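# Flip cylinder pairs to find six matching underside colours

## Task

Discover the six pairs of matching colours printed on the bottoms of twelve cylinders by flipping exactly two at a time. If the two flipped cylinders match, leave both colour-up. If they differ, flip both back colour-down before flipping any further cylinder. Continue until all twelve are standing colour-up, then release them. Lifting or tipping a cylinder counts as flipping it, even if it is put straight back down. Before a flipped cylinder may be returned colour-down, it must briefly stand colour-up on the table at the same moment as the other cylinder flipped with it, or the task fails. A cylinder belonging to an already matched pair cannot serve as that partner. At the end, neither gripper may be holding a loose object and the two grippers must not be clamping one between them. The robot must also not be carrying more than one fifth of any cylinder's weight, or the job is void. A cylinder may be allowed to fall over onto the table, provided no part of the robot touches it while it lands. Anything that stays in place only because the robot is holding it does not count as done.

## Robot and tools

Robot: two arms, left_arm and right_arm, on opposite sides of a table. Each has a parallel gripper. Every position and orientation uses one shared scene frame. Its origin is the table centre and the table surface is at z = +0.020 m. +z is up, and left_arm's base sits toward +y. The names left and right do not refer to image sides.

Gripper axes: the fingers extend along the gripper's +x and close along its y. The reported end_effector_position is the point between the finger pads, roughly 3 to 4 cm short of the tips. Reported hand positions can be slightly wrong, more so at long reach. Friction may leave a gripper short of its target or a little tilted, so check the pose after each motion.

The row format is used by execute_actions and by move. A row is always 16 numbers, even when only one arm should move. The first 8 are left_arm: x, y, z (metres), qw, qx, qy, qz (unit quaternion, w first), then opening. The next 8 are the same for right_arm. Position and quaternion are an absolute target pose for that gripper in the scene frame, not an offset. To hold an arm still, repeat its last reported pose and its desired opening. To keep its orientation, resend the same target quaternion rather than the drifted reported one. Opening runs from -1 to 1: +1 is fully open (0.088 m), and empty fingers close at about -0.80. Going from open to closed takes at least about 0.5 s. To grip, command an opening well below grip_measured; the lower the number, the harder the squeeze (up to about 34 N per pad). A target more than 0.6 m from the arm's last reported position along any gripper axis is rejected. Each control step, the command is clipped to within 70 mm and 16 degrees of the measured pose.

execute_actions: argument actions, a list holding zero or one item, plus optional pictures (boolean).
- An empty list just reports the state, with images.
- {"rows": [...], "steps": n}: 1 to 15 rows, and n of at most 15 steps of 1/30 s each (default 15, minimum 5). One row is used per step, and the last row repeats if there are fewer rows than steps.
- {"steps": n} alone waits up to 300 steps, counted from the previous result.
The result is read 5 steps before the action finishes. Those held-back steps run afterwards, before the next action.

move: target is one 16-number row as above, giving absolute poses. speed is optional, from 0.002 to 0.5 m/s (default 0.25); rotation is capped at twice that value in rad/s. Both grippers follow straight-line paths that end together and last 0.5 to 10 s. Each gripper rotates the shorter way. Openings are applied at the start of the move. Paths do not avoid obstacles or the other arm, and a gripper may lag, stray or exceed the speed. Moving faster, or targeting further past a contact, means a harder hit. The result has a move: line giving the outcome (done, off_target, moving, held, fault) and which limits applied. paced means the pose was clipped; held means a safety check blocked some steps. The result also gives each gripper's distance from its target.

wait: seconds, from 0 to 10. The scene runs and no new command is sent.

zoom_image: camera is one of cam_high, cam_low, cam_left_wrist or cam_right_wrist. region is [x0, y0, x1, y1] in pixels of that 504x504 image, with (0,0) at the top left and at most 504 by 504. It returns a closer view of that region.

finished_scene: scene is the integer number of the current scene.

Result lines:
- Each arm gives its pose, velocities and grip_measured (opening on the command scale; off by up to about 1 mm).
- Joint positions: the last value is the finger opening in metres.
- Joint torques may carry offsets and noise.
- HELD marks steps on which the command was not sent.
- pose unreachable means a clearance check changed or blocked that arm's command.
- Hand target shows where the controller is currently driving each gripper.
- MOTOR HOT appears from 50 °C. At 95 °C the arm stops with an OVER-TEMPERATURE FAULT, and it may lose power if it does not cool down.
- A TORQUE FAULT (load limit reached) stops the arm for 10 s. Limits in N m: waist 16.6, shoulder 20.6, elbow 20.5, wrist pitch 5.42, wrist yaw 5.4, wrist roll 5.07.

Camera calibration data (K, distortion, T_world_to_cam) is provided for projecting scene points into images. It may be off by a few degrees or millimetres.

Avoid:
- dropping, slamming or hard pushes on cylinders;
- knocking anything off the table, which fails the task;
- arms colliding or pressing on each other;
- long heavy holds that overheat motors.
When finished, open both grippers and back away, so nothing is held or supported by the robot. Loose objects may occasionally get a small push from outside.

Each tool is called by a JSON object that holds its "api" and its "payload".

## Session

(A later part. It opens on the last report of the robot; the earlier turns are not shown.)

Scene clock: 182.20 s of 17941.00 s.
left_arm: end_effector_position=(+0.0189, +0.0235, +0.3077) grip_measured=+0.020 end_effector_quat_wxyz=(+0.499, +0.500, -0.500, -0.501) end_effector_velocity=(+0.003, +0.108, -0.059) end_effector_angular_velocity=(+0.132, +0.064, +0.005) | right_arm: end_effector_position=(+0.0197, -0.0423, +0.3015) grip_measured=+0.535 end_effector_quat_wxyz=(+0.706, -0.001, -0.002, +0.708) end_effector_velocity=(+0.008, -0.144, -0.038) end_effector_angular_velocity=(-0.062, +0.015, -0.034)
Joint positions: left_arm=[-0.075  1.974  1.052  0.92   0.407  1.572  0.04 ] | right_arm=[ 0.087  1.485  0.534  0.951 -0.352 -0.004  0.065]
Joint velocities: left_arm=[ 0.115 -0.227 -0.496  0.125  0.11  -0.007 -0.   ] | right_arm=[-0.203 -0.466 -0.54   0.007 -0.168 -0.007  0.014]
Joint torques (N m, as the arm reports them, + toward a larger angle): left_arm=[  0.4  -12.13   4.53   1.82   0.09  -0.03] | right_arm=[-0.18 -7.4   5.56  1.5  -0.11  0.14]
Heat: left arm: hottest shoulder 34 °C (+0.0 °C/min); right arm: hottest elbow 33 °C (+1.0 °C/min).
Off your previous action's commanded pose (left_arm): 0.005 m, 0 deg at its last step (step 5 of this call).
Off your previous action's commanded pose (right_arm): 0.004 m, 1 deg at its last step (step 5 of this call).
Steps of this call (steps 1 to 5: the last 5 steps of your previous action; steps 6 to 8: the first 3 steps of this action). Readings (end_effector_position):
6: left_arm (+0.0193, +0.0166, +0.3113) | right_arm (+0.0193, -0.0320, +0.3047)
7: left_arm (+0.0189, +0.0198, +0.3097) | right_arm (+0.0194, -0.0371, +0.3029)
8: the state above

{"api": "move", "payload": {"target": [-0.27,0.30,0.14,0,0.707,0,-0.707,-0.4,0.07,-0.083,0.14,0.5,-0.5,0.5,0.5,0.6], "speed": 0.45}}

{"api": "move", "payload": {"target": [-0.27,0.30,0.064,0,0.707,0,-0.707,-0.4,0.07,-0.085,0.069,0.5,-0.5,0.5,0.5,0.6], "speed": 0.13}}

{"api": "execute_actions", "payload": {"actions": [{"rows":[[-0.27,0.30,0.066,0,0.707,0,-0.707,0.6,0.07,-0.085,0.069,0.5,-0.5,0.5,0.5,-0.4]],"steps":12}]}}

{"api": "move", "payload": {"target": [-0.27,0.30,0.15,0,0.707,0,-0.707,0.6,0.07,-0.085,0.16,0.5,-0.5,0.5,0.5,-0.4], "speed": 0.3}}

{"api": "move", "payload": {"target": [0.018,0.065,0.308,0.5,0.5,-0.5,-0.5,0.7,0.02,-0.03,0.301,0.707,0,0,0.707,-0.4], "speed": 0.45}}

{"api": "execute_actions", "payload": {"actions": [{"rows":[[0.02,0.012,0.309,0.5,0.5,-0.5,-0.5,0.7,0.02,-0.03,0.301,0.707,0,0,0.707,-0.4]],"steps":15}]}}

{"api": "execute_actions", "payload": {"actions": [{"rows":[[0.02,0.012,0.309,0.5,0.5,-0.5,-0.5,-0.4,0.02,-0.03,0.301,0.707,0,0,0.707,-0.4]],"steps":13}]}}

{"api": "execute_actions", "payload": {"actions": [{"rows":[[0.02,0.012,0.309,0.5,0.5,-0.5,-0.5,-0.4,0.02,-0.03,0.301,0.707,0,0,0.707,0.6]],"steps":6}]}}

{"api": "execute_actions", "payload": {"actions": [{"rows":[[0.02,0.04,0.309,0.5,0.5,-0.5,-0.5,-0.4,0.02,-0.06,0.3,0.707,0,0,0.707,0.6]],"steps":8}]}}

{"api": "move", "payload": {"target": [0.14,0.30,0.14,0,0.707,0,-0.707,-0.4,-0.098,-0.052,0.14,0.5,-0.5,0.5,0.5,0.6], "speed": 0.45}}

Scene clock: 185.30 s of 17941.00 s.
left_arm: end_effector_position=(-0.2692, +0.3003, +0.1390) grip_measured=+0.018 end_effector_quat_wxyz=(+0.003, +0.703, +0.002, -0.711) end_effector_velocity=(-0.000, +0.006, -0.003) end_effector_angular_velocity=(+0.031, -0.010, -0.000) | right_arm: end_effector_position=(+0.0697, -0.0854, +0.1440) grip_measured=+0.600 end_effector_quat_wxyz=(+0.500, -0.497, +0.497, +0.506) end_effector_velocity=(-0.002, -0.004, -0.002) end_effector_angular_velocity=(-0.031, +0.020, +0.005)
Joint positions: left_arm=[-1.01   1.682  0.901 -0.784  0.009  1.032  0.04 ] | right_arm=[ 0.056  2.014  1.454 -1.002 -0.009 -0.386  0.068]
Joint velocities: left_arm=[-0.007  0.012  0.002 -0.022  0.007 -0.007 -0.   ] | right_arm=[-0.002  0.017  0.017 -0.037 -0.007 -0.007 -0.   ]
Joint torques (N m, as the arm reports them, + toward a larger angle): left_arm=[-0.28 -5.34  6.32  0.23  0.22 -0.13] | right_arm=[ 0.31 -8.78  6.89 -0.09  0.01 -0.08]
Heat: left arm: hottest shoulder 34 °C (+0.0 °C/min); right arm: hottest elbow 33 °C (+1.0 °C/min).
Hand target (left_arm): -0.272, +0.299, +0.139; +0.002, +0.703, +0.004, -0.712
Hand target (right_arm): +0.070, -0.084, +0.141; +0.496, -0.501, +0.499, +0.504
Off your previous action's commanded pose (left_arm): 0.009 m, 1 deg at its last step (step 5 of this call).
Off your previous action's commanded pose (right_arm): 0.006 m, 0 deg at its last step (step 5 of this call).
Off the commanded pose (left_arm): 0.001 m, 1 deg.
Off the commanded pose (right_arm): 0.005 m, 1 deg.
Kept back: nothing.
move: done
camera_calibration (this result's frames):
cam_left_wrist: T_world_to_cam=[[-0.00771156, 0.999373, -0.0345532, -0.284819], [0.959031, 0.0171773, 0.282778, 0.246517], [0.283195, -0.0309569, -0.958563, 0.291701], [0, 0, 0, 1]] pos_world=[-0.321222, 0.289436, 0.200063]
cam_right_wrist: T_world_to_cam=[[0.997637, 0.0638737, 0.0252933, -0.0613952], [0.0535461, -0.953623, 0.296201, -0.0946914], [0.0430398, -0.294147, -0.954791, 0.189233], [0, 0, 0, 1]] pos_world=[0.0581759, -0.030716, 0.210278]

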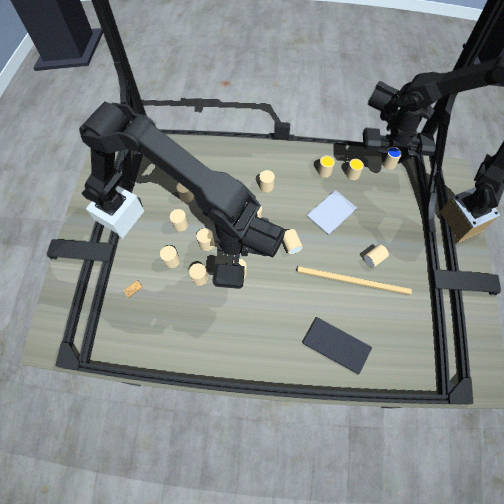

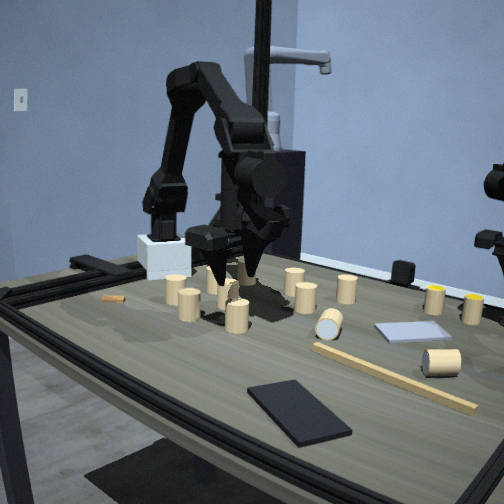

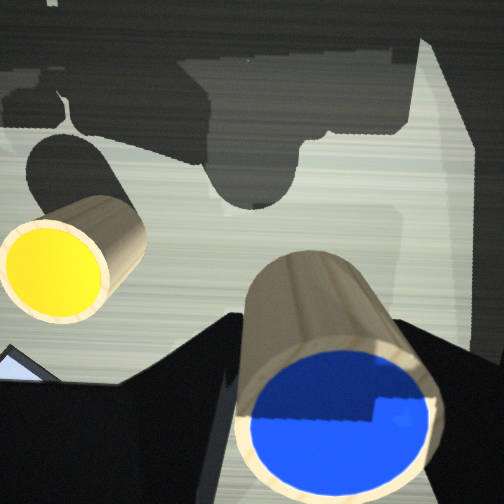

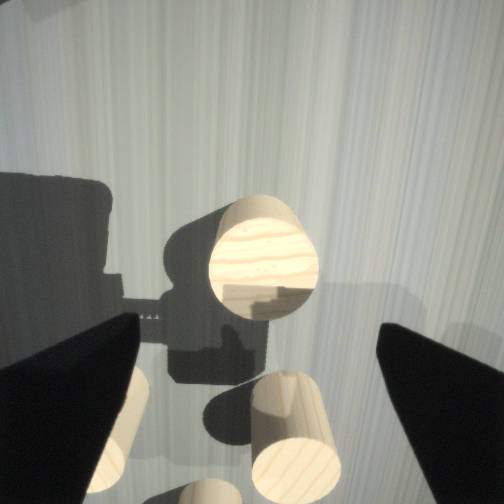

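Scene clock: 186.33 s of 17941.00 s.
left_arm: end_effector_position=(-0.2719, +0.2963, +0.0690) grip_measured=+0.017 end_effector_quat_wxyz=(+0.006, +0.703, -0.003, -0.711) end_effector_velocity=(+0.002, +0.001, -0.002) end_effector_angular_velocity=(-0.002, -0.007, +0.010) | right_arm: end_effector_position=(+0.0717, -0.0826, +0.0763) grip_measured=+0.600 end_effector_quat_wxyz=(+0.505, -0.497, +0.494, +0.504) end_effector_velocity=(-0.003, -0.007, -0.003) end_effector_angular_velocity=(-0.032, +0.005, -0.005)
Joint positions: left_arm=[-1.014  1.882  0.797 -0.469  0.003  1.032  0.04 ] | right_arm=[ 0.057  2.127  1.332 -0.758 -0.003 -0.383  0.068]
Joint velocities: left_arm=[ 0.002  0.002 -0.007  0.007 -0.007 -0.007 -0.   ] | right_arm=[ 0.002  0.002 -0.007 -0.022  0.007  0.007 -0.   ]
Joint torques (N m, as the arm reports them, + toward a larger angle): left_arm=[-0.21 -5.34  2.92  0.66 -0.12  0.08] | right_arm=[ 0.29 -9.14  4.02  0.31  0.    0.18]
Heat: left arm: hottest shoulder 34 °C (-1.0 °C/min); right arm: hottest elbow 33 °C (+1.0 °C/min).
Hand target (left_arm): -0.270, +0.300, +0.064; -0.000, +0.707, +0.000, -0.707
Hand target (right_arm): +0.070, -0.086, +0.069; +0.500, -0.500, +0.500, +0.500
Off the commanded pose (left_arm): 0.007 m, 1 deg.
Off the commanded pose (right_arm): 0.008 m, 1 deg.
Kept back: nothing.
move: done
camera_calibration (this result's frames):
cam_left_wrist: T_world_to_cam=[[-0.00358272, 0.99895, -0.0456658, -0.281248], [0.959077, 0.0163618, 0.282673, 0.269197], [0.283124, -0.0427842, -0.958129, 0.228706], [0, 0, 0, 1]] pos_world=[-0.32394, 0.286333, 0.130191]
cam_right_wrist: T_world_to_cam=[[0.997517, 0.0609181, 0.0353496, -0.0628842], [0.0480843, -0.955759, 0.290193, -0.0713966], [0.0514637, -0.287773, -0.956315, 0.125421], [0, 0, 0, 1]] pos_world=[0.0597065, -0.0283143, 0.142884]

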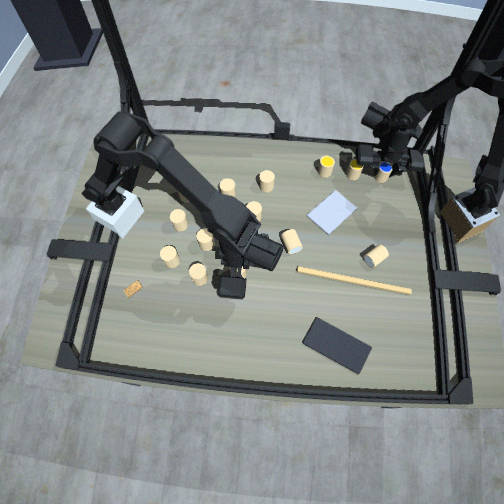

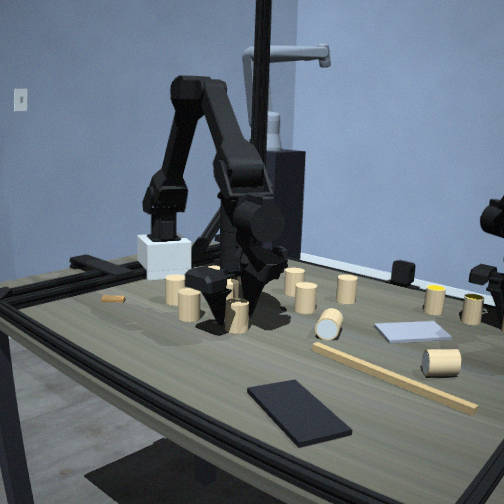

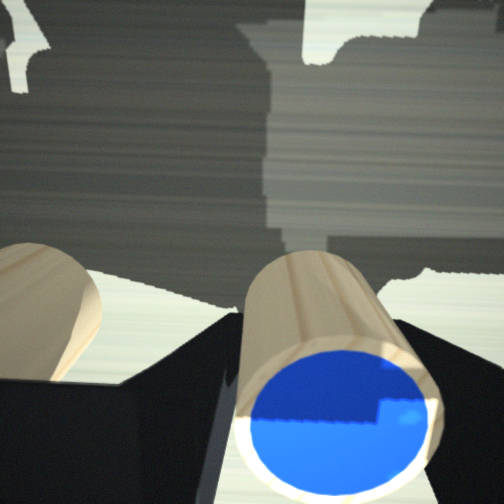

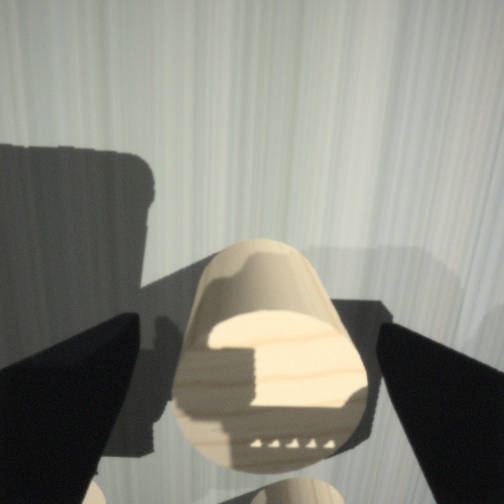

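Scene clock: 186.57 s of 17941.00 s.
left_arm: end_effector_position=(-0.2719, +0.2962, +0.0690) grip_measured=+0.423 end_effector_quat_wxyz=(+0.006, +0.703, -0.003, -0.711) end_effector_velocity=(+0.003, +0.001, +0.000) end_effector_angular_velocity=(-0.005, -0.023, +0.005) | right_arm: end_effector_position=(+0.0715, -0.0825, +0.0755) grip_measured=+0.022 end_effector_quat_wxyz=(+0.504, -0.497, +0.494, +0.504) end_effector_velocity=(-0.003, -0.006, -0.003) end_effector_angular_velocity=(-0.021, +0.032, +0.000)
Joint positions: left_arm=[-1.014  1.882  0.797 -0.469  0.003  1.032  0.06 ] | right_arm=[ 0.057  2.129  1.332 -0.757 -0.003 -0.382  0.04 ]
Joint velocities: left_arm=[-0.002 -0.002 -0.002 -0.007 -0.022 -0.007  0.174] | right_arm=[-0.007  0.007 -0.002 -0.022 -0.022 -0.007 -0.   ]
Joint torques (N m, as the arm reports them, + toward a larger angle): left_arm=[-0.21 -6.1   3.48  0.27 -0.11  0.  ] | right_arm=[ 0.25 -9.21  4.49  0.26  0.01  0.17]
Heat: left arm: hottest shoulder 34 °C (-1.0 °C/min); right arm: hottest elbow 33 °C (+1.0 °C/min).
Steps of this call (steps 1 to 7: the first 7 steps of this action). Readings (end_effector_position):
1: left_arm (-0.2719, +0.2963, +0.0690) | right_arm (+0.0717, -0.0825, +0.0762)
2: left_arm (-0.2719, +0.2963, +0.0690) | right_arm (+0.0718, -0.0825, +0.0760)
4: left_arm (-0.2719, +0.2962, +0.0690) | right_arm (+0.0717, -0.0826, +0.0758)
7: the state above

Scene clock: 188.00 s of 17941.00 s.
left_arm: end_effector_position=(-0.2678, +0.3030, +0.1451) grip_measured=+0.600 end_effector_quat_wxyz=(-0.004, +0.709, +0.007, -0.705) end_effector_velocity=(+0.002, -0.001, +0.004) end_effector_angular_velocity=(-0.009, -0.020, +0.005) | right_arm: end_effector_position=(+0.0700, -0.0866, +0.1546) grip_measured=+0.022 end_effector_quat_wxyz=(+0.495, -0.502, +0.504, +0.500) end_effector_velocity=(-0.001, -0.001, +0.004) end_effector_angular_velocity=(-0.004, +0.010, +0.019)
Joint positions: left_arm=[-1.014  1.677  0.924 -0.835  0.003  1.032  0.068] | right_arm=[ 0.057  2.015  1.5   -1.068 -0.003 -0.382  0.04 ]
Joint velocities: left_arm=[-0.002 -0.007  0.012 -0.022 -0.022 -0.007 -0.   ] | right_arm=[-0.002 -0.002  0.012 -0.022 -0.007 -0.022 -0.   ]
Joint torques (N m, as the arm reports them, + toward a larger angle): left_arm=[-0.37 -8.1   5.52  0.13 -0.11  0.06] | right_arm=[  0.23 -11.64   7.01  -0.13   0.     0.16]
Heat: left arm: hottest shoulder 34 °C (-1.0 °C/min); right arm: hottest elbow 33 °C (+1.0 °C/min).
Hand target (left_arm): -0.270, +0.300, +0.150; +0.000, +0.707, +0.000, -0.707
Hand target (right_arm): +0.070, -0.084, +0.160; +0.500, -0.500, +0.500, +0.500
Off your previous action's commanded pose (left_arm): 0.005 m, 1 deg at its last step (step 5 of this call).
Off your previous action's commanded pose (right_arm): 0.007 m, 1 deg at its last step (step 5 of this call).
Off the commanded pose (left_arm): 0.006 m, 1 deg.
Off the commanded pose (right_arm): 0.006 m, 1 deg.
Kept back: nothing.
move: done
camera_calibration (this result's frames):
cam_left_wrist: T_world_to_cam=[[-0.00303572, 0.99985, -0.0170507, -0.28877], [0.953998, 0.00800745, 0.299706, 0.24237], [0.299797, -0.0153565, -0.953879, 0.29633], [0, 0, 0, 1]] pos_world=[-0.320936, 0.291337, 0.205099]
cam_right_wrist: T_world_to_cam=[[0.997872, 0.061371, 0.0220132, -0.061585], [0.0512403, -0.946952, 0.317265, -0.101488], [0.0403163, -0.315462, -0.948081, 0.196298], [0, 0, 0, 1]] pos_world=[0.0587403, -0.0304001, 0.219661]

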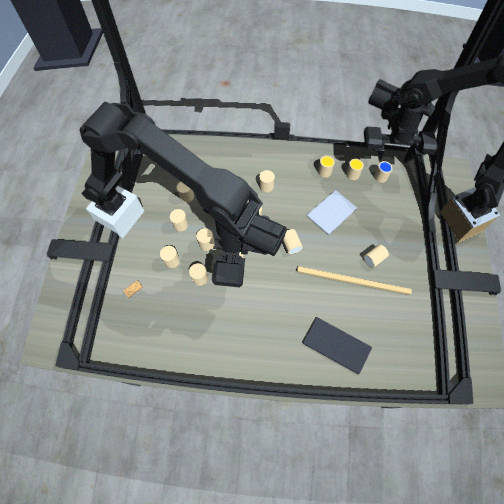

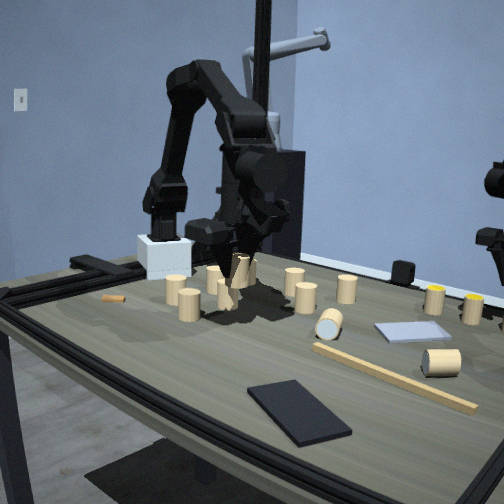

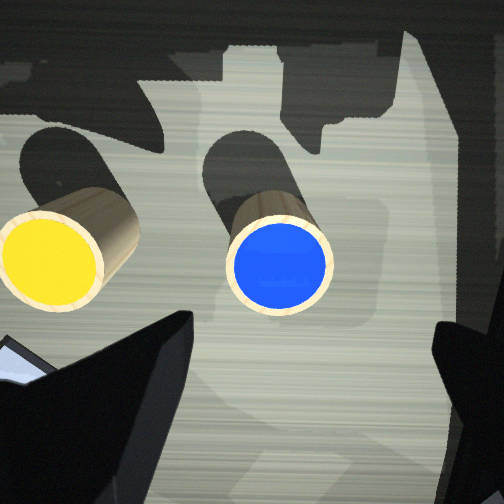

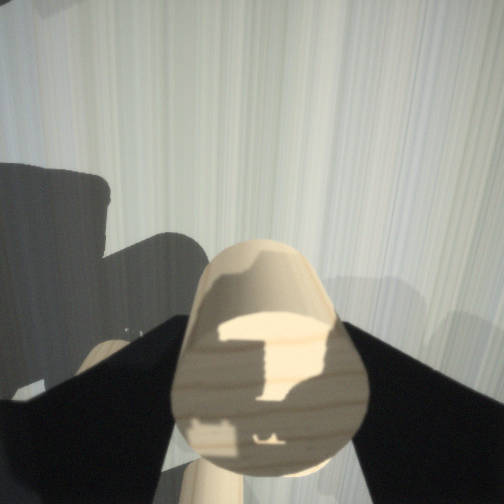

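Scene clock: 190.47 s of 17941.00 s.
left_arm: end_effector_position=(+0.0174, +0.0683, +0.3114) grip_measured=+0.700 end_effector_quat_wxyz=(+0.495, +0.501, -0.507, -0.497) end_effector_velocity=(-0.002, -0.001, -0.006) end_effector_angular_velocity=(+0.016, +0.029, -0.010) | right_arm: end_effector_position=(+0.0215, -0.0286, +0.3061) grip_measured=+0.022 end_effector_quat_wxyz=(+0.711, -0.001, -0.010, +0.703) end_effector_velocity=(-0.000, -0.001, -0.004) end_effector_angular_velocity=(-0.007, -0.005, +0.005)
Joint positions: left_arm=[-0.026  1.841  0.87   0.976  0.462  1.586  0.073] | right_arm=[ 0.104  1.53   0.586  0.957 -0.321 -0.012  0.04 ]
Joint velocities: left_arm=[-0.002  0.007 -0.002 -0.007  0.007 -0.022 -0.   ] | right_arm=[-0.002  0.007 -0.007  0.007 -0.007 -0.007  0.   ]
Joint torques (N m, as the arm reports them, + toward a larger angle): left_arm=[ 0.12 -7.1   6.68  1.77  0.2  -0.12] | right_arm=[ 0.32 -5.97  4.96  1.65  0.04  0.19]
Heat: left arm: hottest shoulder 34 °C (-1.0 °C/min); right arm: hottest elbow 33 °C (+1.0 °C/min).
Hand target (left_arm): +0.020, +0.066, +0.310; +0.496, +0.500, -0.506, -0.498
Hand target (right_arm): +0.021, -0.029, +0.300; +0.711, -0.002, -0.003, +0.703
Off the commanded pose (left_arm): 0.005 m, 1 deg.
Off the commanded pose (right_arm): 0.005 m, 1 deg.
Kept back: nothing.
move: done
camera_calibration (this result's frames):
cam_left_wrist: T_world_to_cam=[[0.016792, -0.0373495, -0.999161, 0.325917], [0.958294, 0.285732, 0.00542427, -0.00510052], [0.28529, -0.957581, 0.0405898, 0.120753], [0, 0, 0, 1]] pos_world=[-0.0350346, 0.129261, 0.32077]
cam_right_wrist: T_world_to_cam=[[0.996414, -0.0414594, 0.0737581, -0.0388127], [0.0582425, -0.29625, -0.953333, 0.315208], [0.0613755, 0.95421, -0.292773, 0.195485], [0, 0, 0, 1]] pos_world=[0.00831699, -0.0947625, 0.360594]

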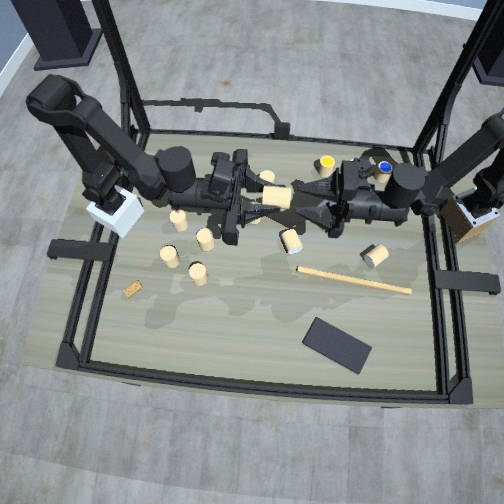

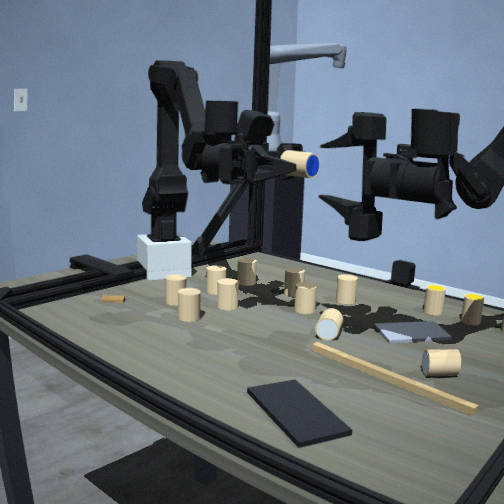

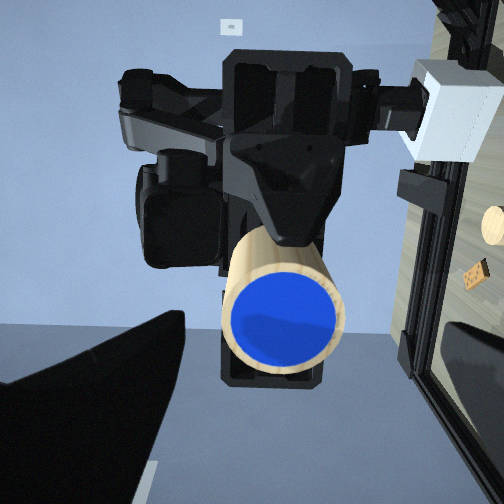

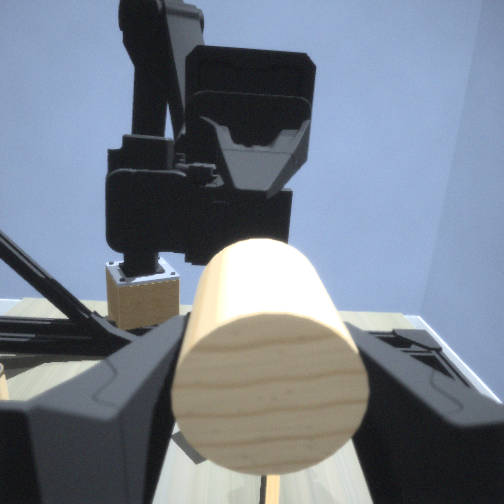

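Scene clock: 190.80 s of 17941.00 s.
left_arm: end_effector_position=(+0.0171, +0.0197, +0.3122) grip_measured=+0.700 end_effector_quat_wxyz=(+0.499, +0.499, -0.504, -0.498) end_effector_velocity=(+0.023, -0.036, +0.005) end_effector_angular_velocity=(-0.007, +0.005, +0.063) | right_arm: end_effector_position=(+0.0200, -0.0288, +0.3056) grip_measured=+0.022 end_effector_quat_wxyz=(+0.708, +0.000, -0.007, +0.707) end_effector_velocity=(-0.002, +0.000, -0.003) end_effector_angular_velocity=(-0.012, -0.018, +0.010)
Joint positions: left_arm=[-0.083  1.977  1.069  0.915  0.402  1.574  0.073] | right_arm=[ 0.104  1.53   0.585  0.957 -0.33  -0.006  0.04 ]
Joint velocities: left_arm=[-0.002  0.11   0.183 -0.066 -0.066 -0.007 -0.   ] | right_arm=[ 0.002  0.002 -0.002 -0.007 -0.007 -0.022 -0.   ]
Joint torques (N m, as the arm reports them, + toward a larger angle): left_arm=[ 0.2  -8.58  6.63  1.47 -0.13 -0.13] | right_arm=[-0.24 -6.65  5.    1.36 -0.13  0.2 ]
Heat: left arm: hottest shoulder 34 °C (-1.0 °C/min); right arm: hottest elbow 33 °C (+1.0 °C/min).
Steps of this call (steps 1 to 10: the first 10 steps of this action). Readings (end_effector_position):
1: left_arm (+0.0190, +0.0637, +0.3110) | right_arm (+0.0214, -0.0287, +0.3060)
2: left_arm (+0.0203, +0.0550, +0.3122) | right_arm (+0.0213, -0.0287, +0.3060)
4: left_arm (+0.0194, +0.0388, +0.3130) | right_arm (+0.0206, -0.0287, +0.3058)
8: left_arm (+0.0162, +0.0228, +0.3121) | right_arm (+0.0201, -0.0288, +0.3056)
10: the state above

Scene clock: 191.23 s of 17941.00 s.
left_arm: end_effector_position=(+0.0196, +0.0149, +0.3160) grip_measured=+0.020 end_effector_quat_wxyz=(+0.501, +0.498, -0.506, -0.495) end_effector_velocity=(-0.000, -0.000, +0.009) end_effector_angular_velocity=(-0.029, -0.005, +0.005) | right_arm: end_effector_position=(+0.0199, -0.0296, +0.3030) grip_measured=+0.022 end_effector_quat_wxyz=(+0.707, -0.001, -0.003, +0.707) end_effector_velocity=(-0.001, -0.002, -0.005) end_effector_angular_velocity=(-0.016, -0.002, +0.015)
Joint positions: left_arm=[-0.083  1.988  1.096  0.907  0.397  1.573  0.04 ] | right_arm=[ 0.104  1.53   0.58   0.955 -0.332 -0.004  0.04 ]
Joint velocities: left_arm=[-0.002 -0.007  0.002  0.022 -0.007 -0.007 -0.   ] | right_arm=[-0.007  0.002 -0.007 -0.007 -0.022 -0.007  0.001]
Joint torques (N m, as the arm reports them, + toward a larger angle): left_arm=[-0.32 -8.01  6.44  1.44 -0.17 -0.11] | right_arm=[-0.17 -6.71  5.72  1.51 -0.13  0.15]
Heat: left arm: hottest shoulder 34 °C (-1.0 °C/min); right arm: hottest elbow 33 °C (+1.0 °C/min).
Off your previous action's commanded pose (left_arm): 0.006 m, 1 deg at its last step (step 5 of this call).
Off your previous action's commanded pose (right_arm): 0.005 m, 1 deg at its last step (step 5 of this call).
Steps of this call (steps 1 to 5: the last 5 steps of your previous action; steps 6 to 13: the first 8 steps of this action). Readings (end_effector_position):
6: left_arm (+0.0191, +0.0163, +0.3133) | right_arm (+0.0199, -0.0288, +0.3056)
7: left_arm (+0.0193, +0.0161, +0.3133) | right_arm (+0.0199, -0.0288, +0.3056)
9: left_arm (+0.0194, +0.0158, +0.3140) | right_arm (+0.0198, -0.0288, +0.3050)
13: the state above

Scene clock: 191.43 s of 17941.00 s.
left_arm: end_effector_position=(+0.0196, +0.0149, +0.3160) grip_measured=+0.020 end_effector_quat_wxyz=(+0.501, +0.498, -0.506, -0.495) end_effector_velocity=(+0.005, +0.000, +0.004) end_effector_angular_velocity=(-0.011, +0.003, +0.024) | right_arm: end_effector_position=(+0.0198, -0.0296, +0.3029) grip_measured=+0.022 end_effector_quat_wxyz=(+0.707, -0.001, -0.003, +0.707) end_effector_velocity=(+0.002, -0.001, -0.002) end_effector_angular_velocity=(-0.007, -0.005, -0.000)
Joint positions: left_arm=[-0.083  1.988  1.096  0.907  0.397  1.573  0.04 ] | right_arm=[ 0.104  1.53   0.579  0.955 -0.332 -0.004  0.04 ]
Joint velocities: left_arm=[ 0.002 -0.002  0.002  0.007 -0.022 -0.007 -0.   ] | right_arm=[-0.007 -0.002 -0.002 -0.007 -0.007 -0.007 -0.   ]
Joint torques (N m, as the arm reports them, + toward a larger angle): left_arm=[-0.01 -8.4   6.26  1.36 -0.08 -0.14] | right_arm=[-0.17 -6.68  5.67  1.51 -0.12  0.15]
Heat: left arm: hottest shoulder 34 °C (-1.0 °C/min); right arm: hottest elbow 33 °C (+1.0 °C/min).
Off your previous action's commanded pose (left_arm): 0.008 m, 1 deg at its last step (step 5 of this call).
Off your previous action's commanded pose (right_arm): 0.002 m, 0 deg at its last step (step 5 of this call).
Steps of this call (steps 1 to 5: the last 5 steps of your previous action; step 6: the first step of this action). Readings (end_effector_position):
6: the state above

Scene clock: 191.70 s of 17941.00 s.
left_arm: end_effector_position=(+0.0189, +0.0234, +0.3073) grip_measured=+0.020 end_effector_quat_wxyz=(+0.498, +0.500, -0.500, -0.502) end_effector_velocity=(+0.005, +0.110, -0.065) end_effector_angular_velocity=(+0.146, +0.070, +0.010) | right_arm: end_effector_position=(+0.0198, -0.0425, +0.3004) grip_measured=+0.536 end_effector_quat_wxyz=(+0.707, -0.001, -0.001, +0.708) end_effector_velocity=(+0.011, -0.141, -0.018) end_effector_angular_velocity=(-0.021, -0.014, -0.049)
Joint positions: left_arm=[-0.075  1.975  1.052  0.919  0.407  1.573  0.04 ] | right_arm=[ 0.086  1.488  0.532  0.956 -0.352 -0.004  0.065]
Joint velocities: left_arm=[ 0.12  -0.227 -0.51   0.125  0.11  -0.007 -0.   ] | right_arm=[-0.203 -0.491 -0.505 -0.007 -0.154 -0.022  0.014]
Joint torques (N m, as the arm reports them, + toward a larger angle): left_arm=[  0.69 -12.19   5.04   1.84   0.12  -0.11] | right_arm=[-0.23 -7.4   5.63  1.38 -0.11  0.15]
Heat: left arm: hottest shoulder 34 °C (-1.0 °C/min); right arm: hottest elbow 33 °C (+1.0 °C/min).
Off your previous action's commanded pose (left_arm): 0.005 m, 1 deg at its last step (step 5 of this call).
Off your previous action's commanded pose (right_arm): 0.002 m, 0 deg at its last step (step 5 of this call).
Steps of this call (steps 1 to 5: the last 5 steps of your previous action; steps 6 to 8: the first 3 steps of this action). Readings (end_effector_position):
6: left_arm (+0.0194, +0.0162, +0.3115) | right_arm (+0.0193, -0.0325, +0.3026)
7: left_arm (+0.0190, +0.0197, +0.3095) | right_arm (+0.0194, -0.0374, +0.3012)
8: the state above

Scene clock: 194.47 s of 17941.00 s.
left_arm: end_effector_position=(+0.1398, +0.2982, +0.1404) grip_measured=+0.020 end_effector_quat_wxyz=(+0.007, +0.708, -0.001, -0.706) end_effector_velocity=(-0.000, +0.009, -0.001) end_effector_angular_velocity=(+0.063, -0.005, -0.009) | right_arm: end_effector_position=(-0.0959, -0.0542, +0.1441) grip_measured=+0.600 end_effector_quat_wxyz=(+0.500, -0.500, +0.493, +0.506) end_effector_velocity=(-0.002, -0.003, +0.001) end_effector_angular_velocity=(-0.037, +0.004, +0.010)
Joint positions: left_arm=[ 0.39   1.99   1.312 -0.884  0.007  2.431  0.04 ] | right_arm=[ 0.511  2.032  1.481 -1.008  0.002  0.061  0.068]
Joint velocities: left_arm=[-0.002  0.007  0.007 -0.037 -0.051  0.007 -0.   ] | right_arm=[ 0.002  0.017  0.032 -0.051 -0.007 -0.007 -0.   ]
Joint torques (N m, as the arm reports them, + toward a larger angle): left_arm=[ 0.14 -7.98  5.93  0.14 -0.12  0.22] | right_arm=[ 0.31 -8.96  6.89 -0.08 -0.13  0.17]
Heat: left arm: hottest shoulder 35 °C (+0.0 °C/min); right arm: hottest elbow 33 °C (+1.0 °C/min).
Hand target (left_arm): +0.142, +0.298, +0.138; +0.004, +0.707, +0.002, -0.707
Hand target (right_arm): -0.098, -0.053, +0.141; +0.497, -0.502, +0.498, +0.503
Off your previous action's commanded pose (left_arm): 0.009 m, 1 deg at its last step (step 5 of this call).
Off your previous action's commanded pose (right_arm): 0.007 m, 1 deg at its last step (step 5 of this call).
Off the commanded pose (left_arm): 0.002 m, 1 deg.
Off the commanded pose (right_arm): 0.005 m, 1 deg.
Kept back: nothing.
move: done
camera_calibration (this result's frames):
cam_left_wrist: T_world_to_cam=[[-0.00914725, 0.998967, -0.0445062, -0.277781], [0.955074, 0.021913, 0.295556, -0.148774], [0.296226, -0.0398032, -0.954288, 0.177363], [0, 0, 0, 1]] pos_world=[0.0870095, 0.287814, 0.200864]
cam_right_wrist: T_world_to_cam=[[0.99698, 0.0709729, 0.0315077, 0.101262], [0.0585656, -0.953681, 0.295064, -0.0555159], [0.0509898, -0.292328, -0.954958, 0.206584], [0, 0, 0, 1]] pos_world=[-0.108239, 0.000258914, 0.210469]

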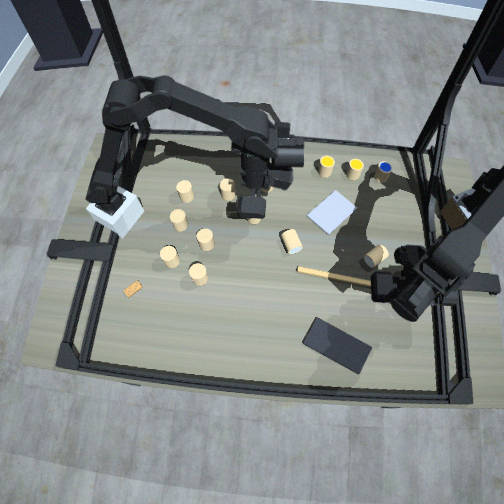

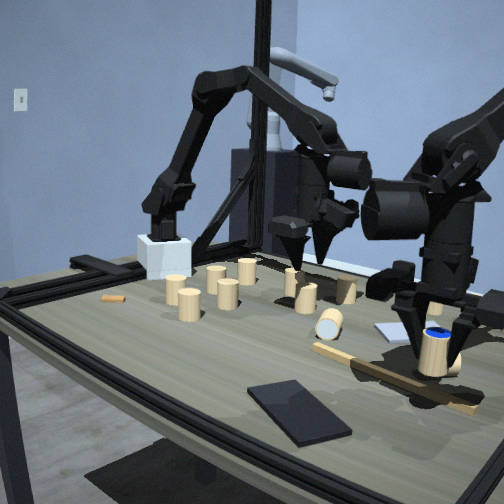

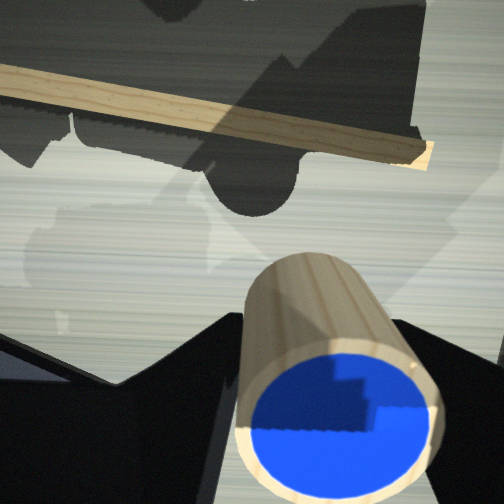

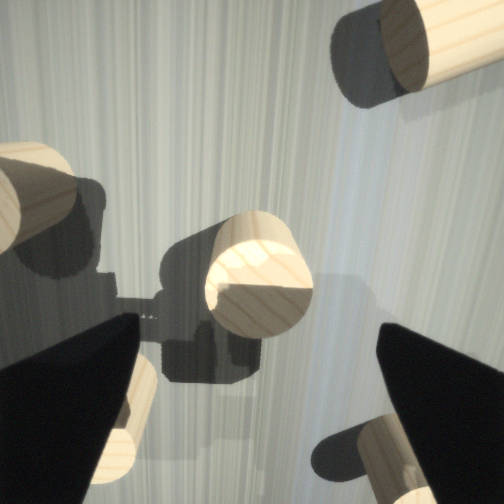

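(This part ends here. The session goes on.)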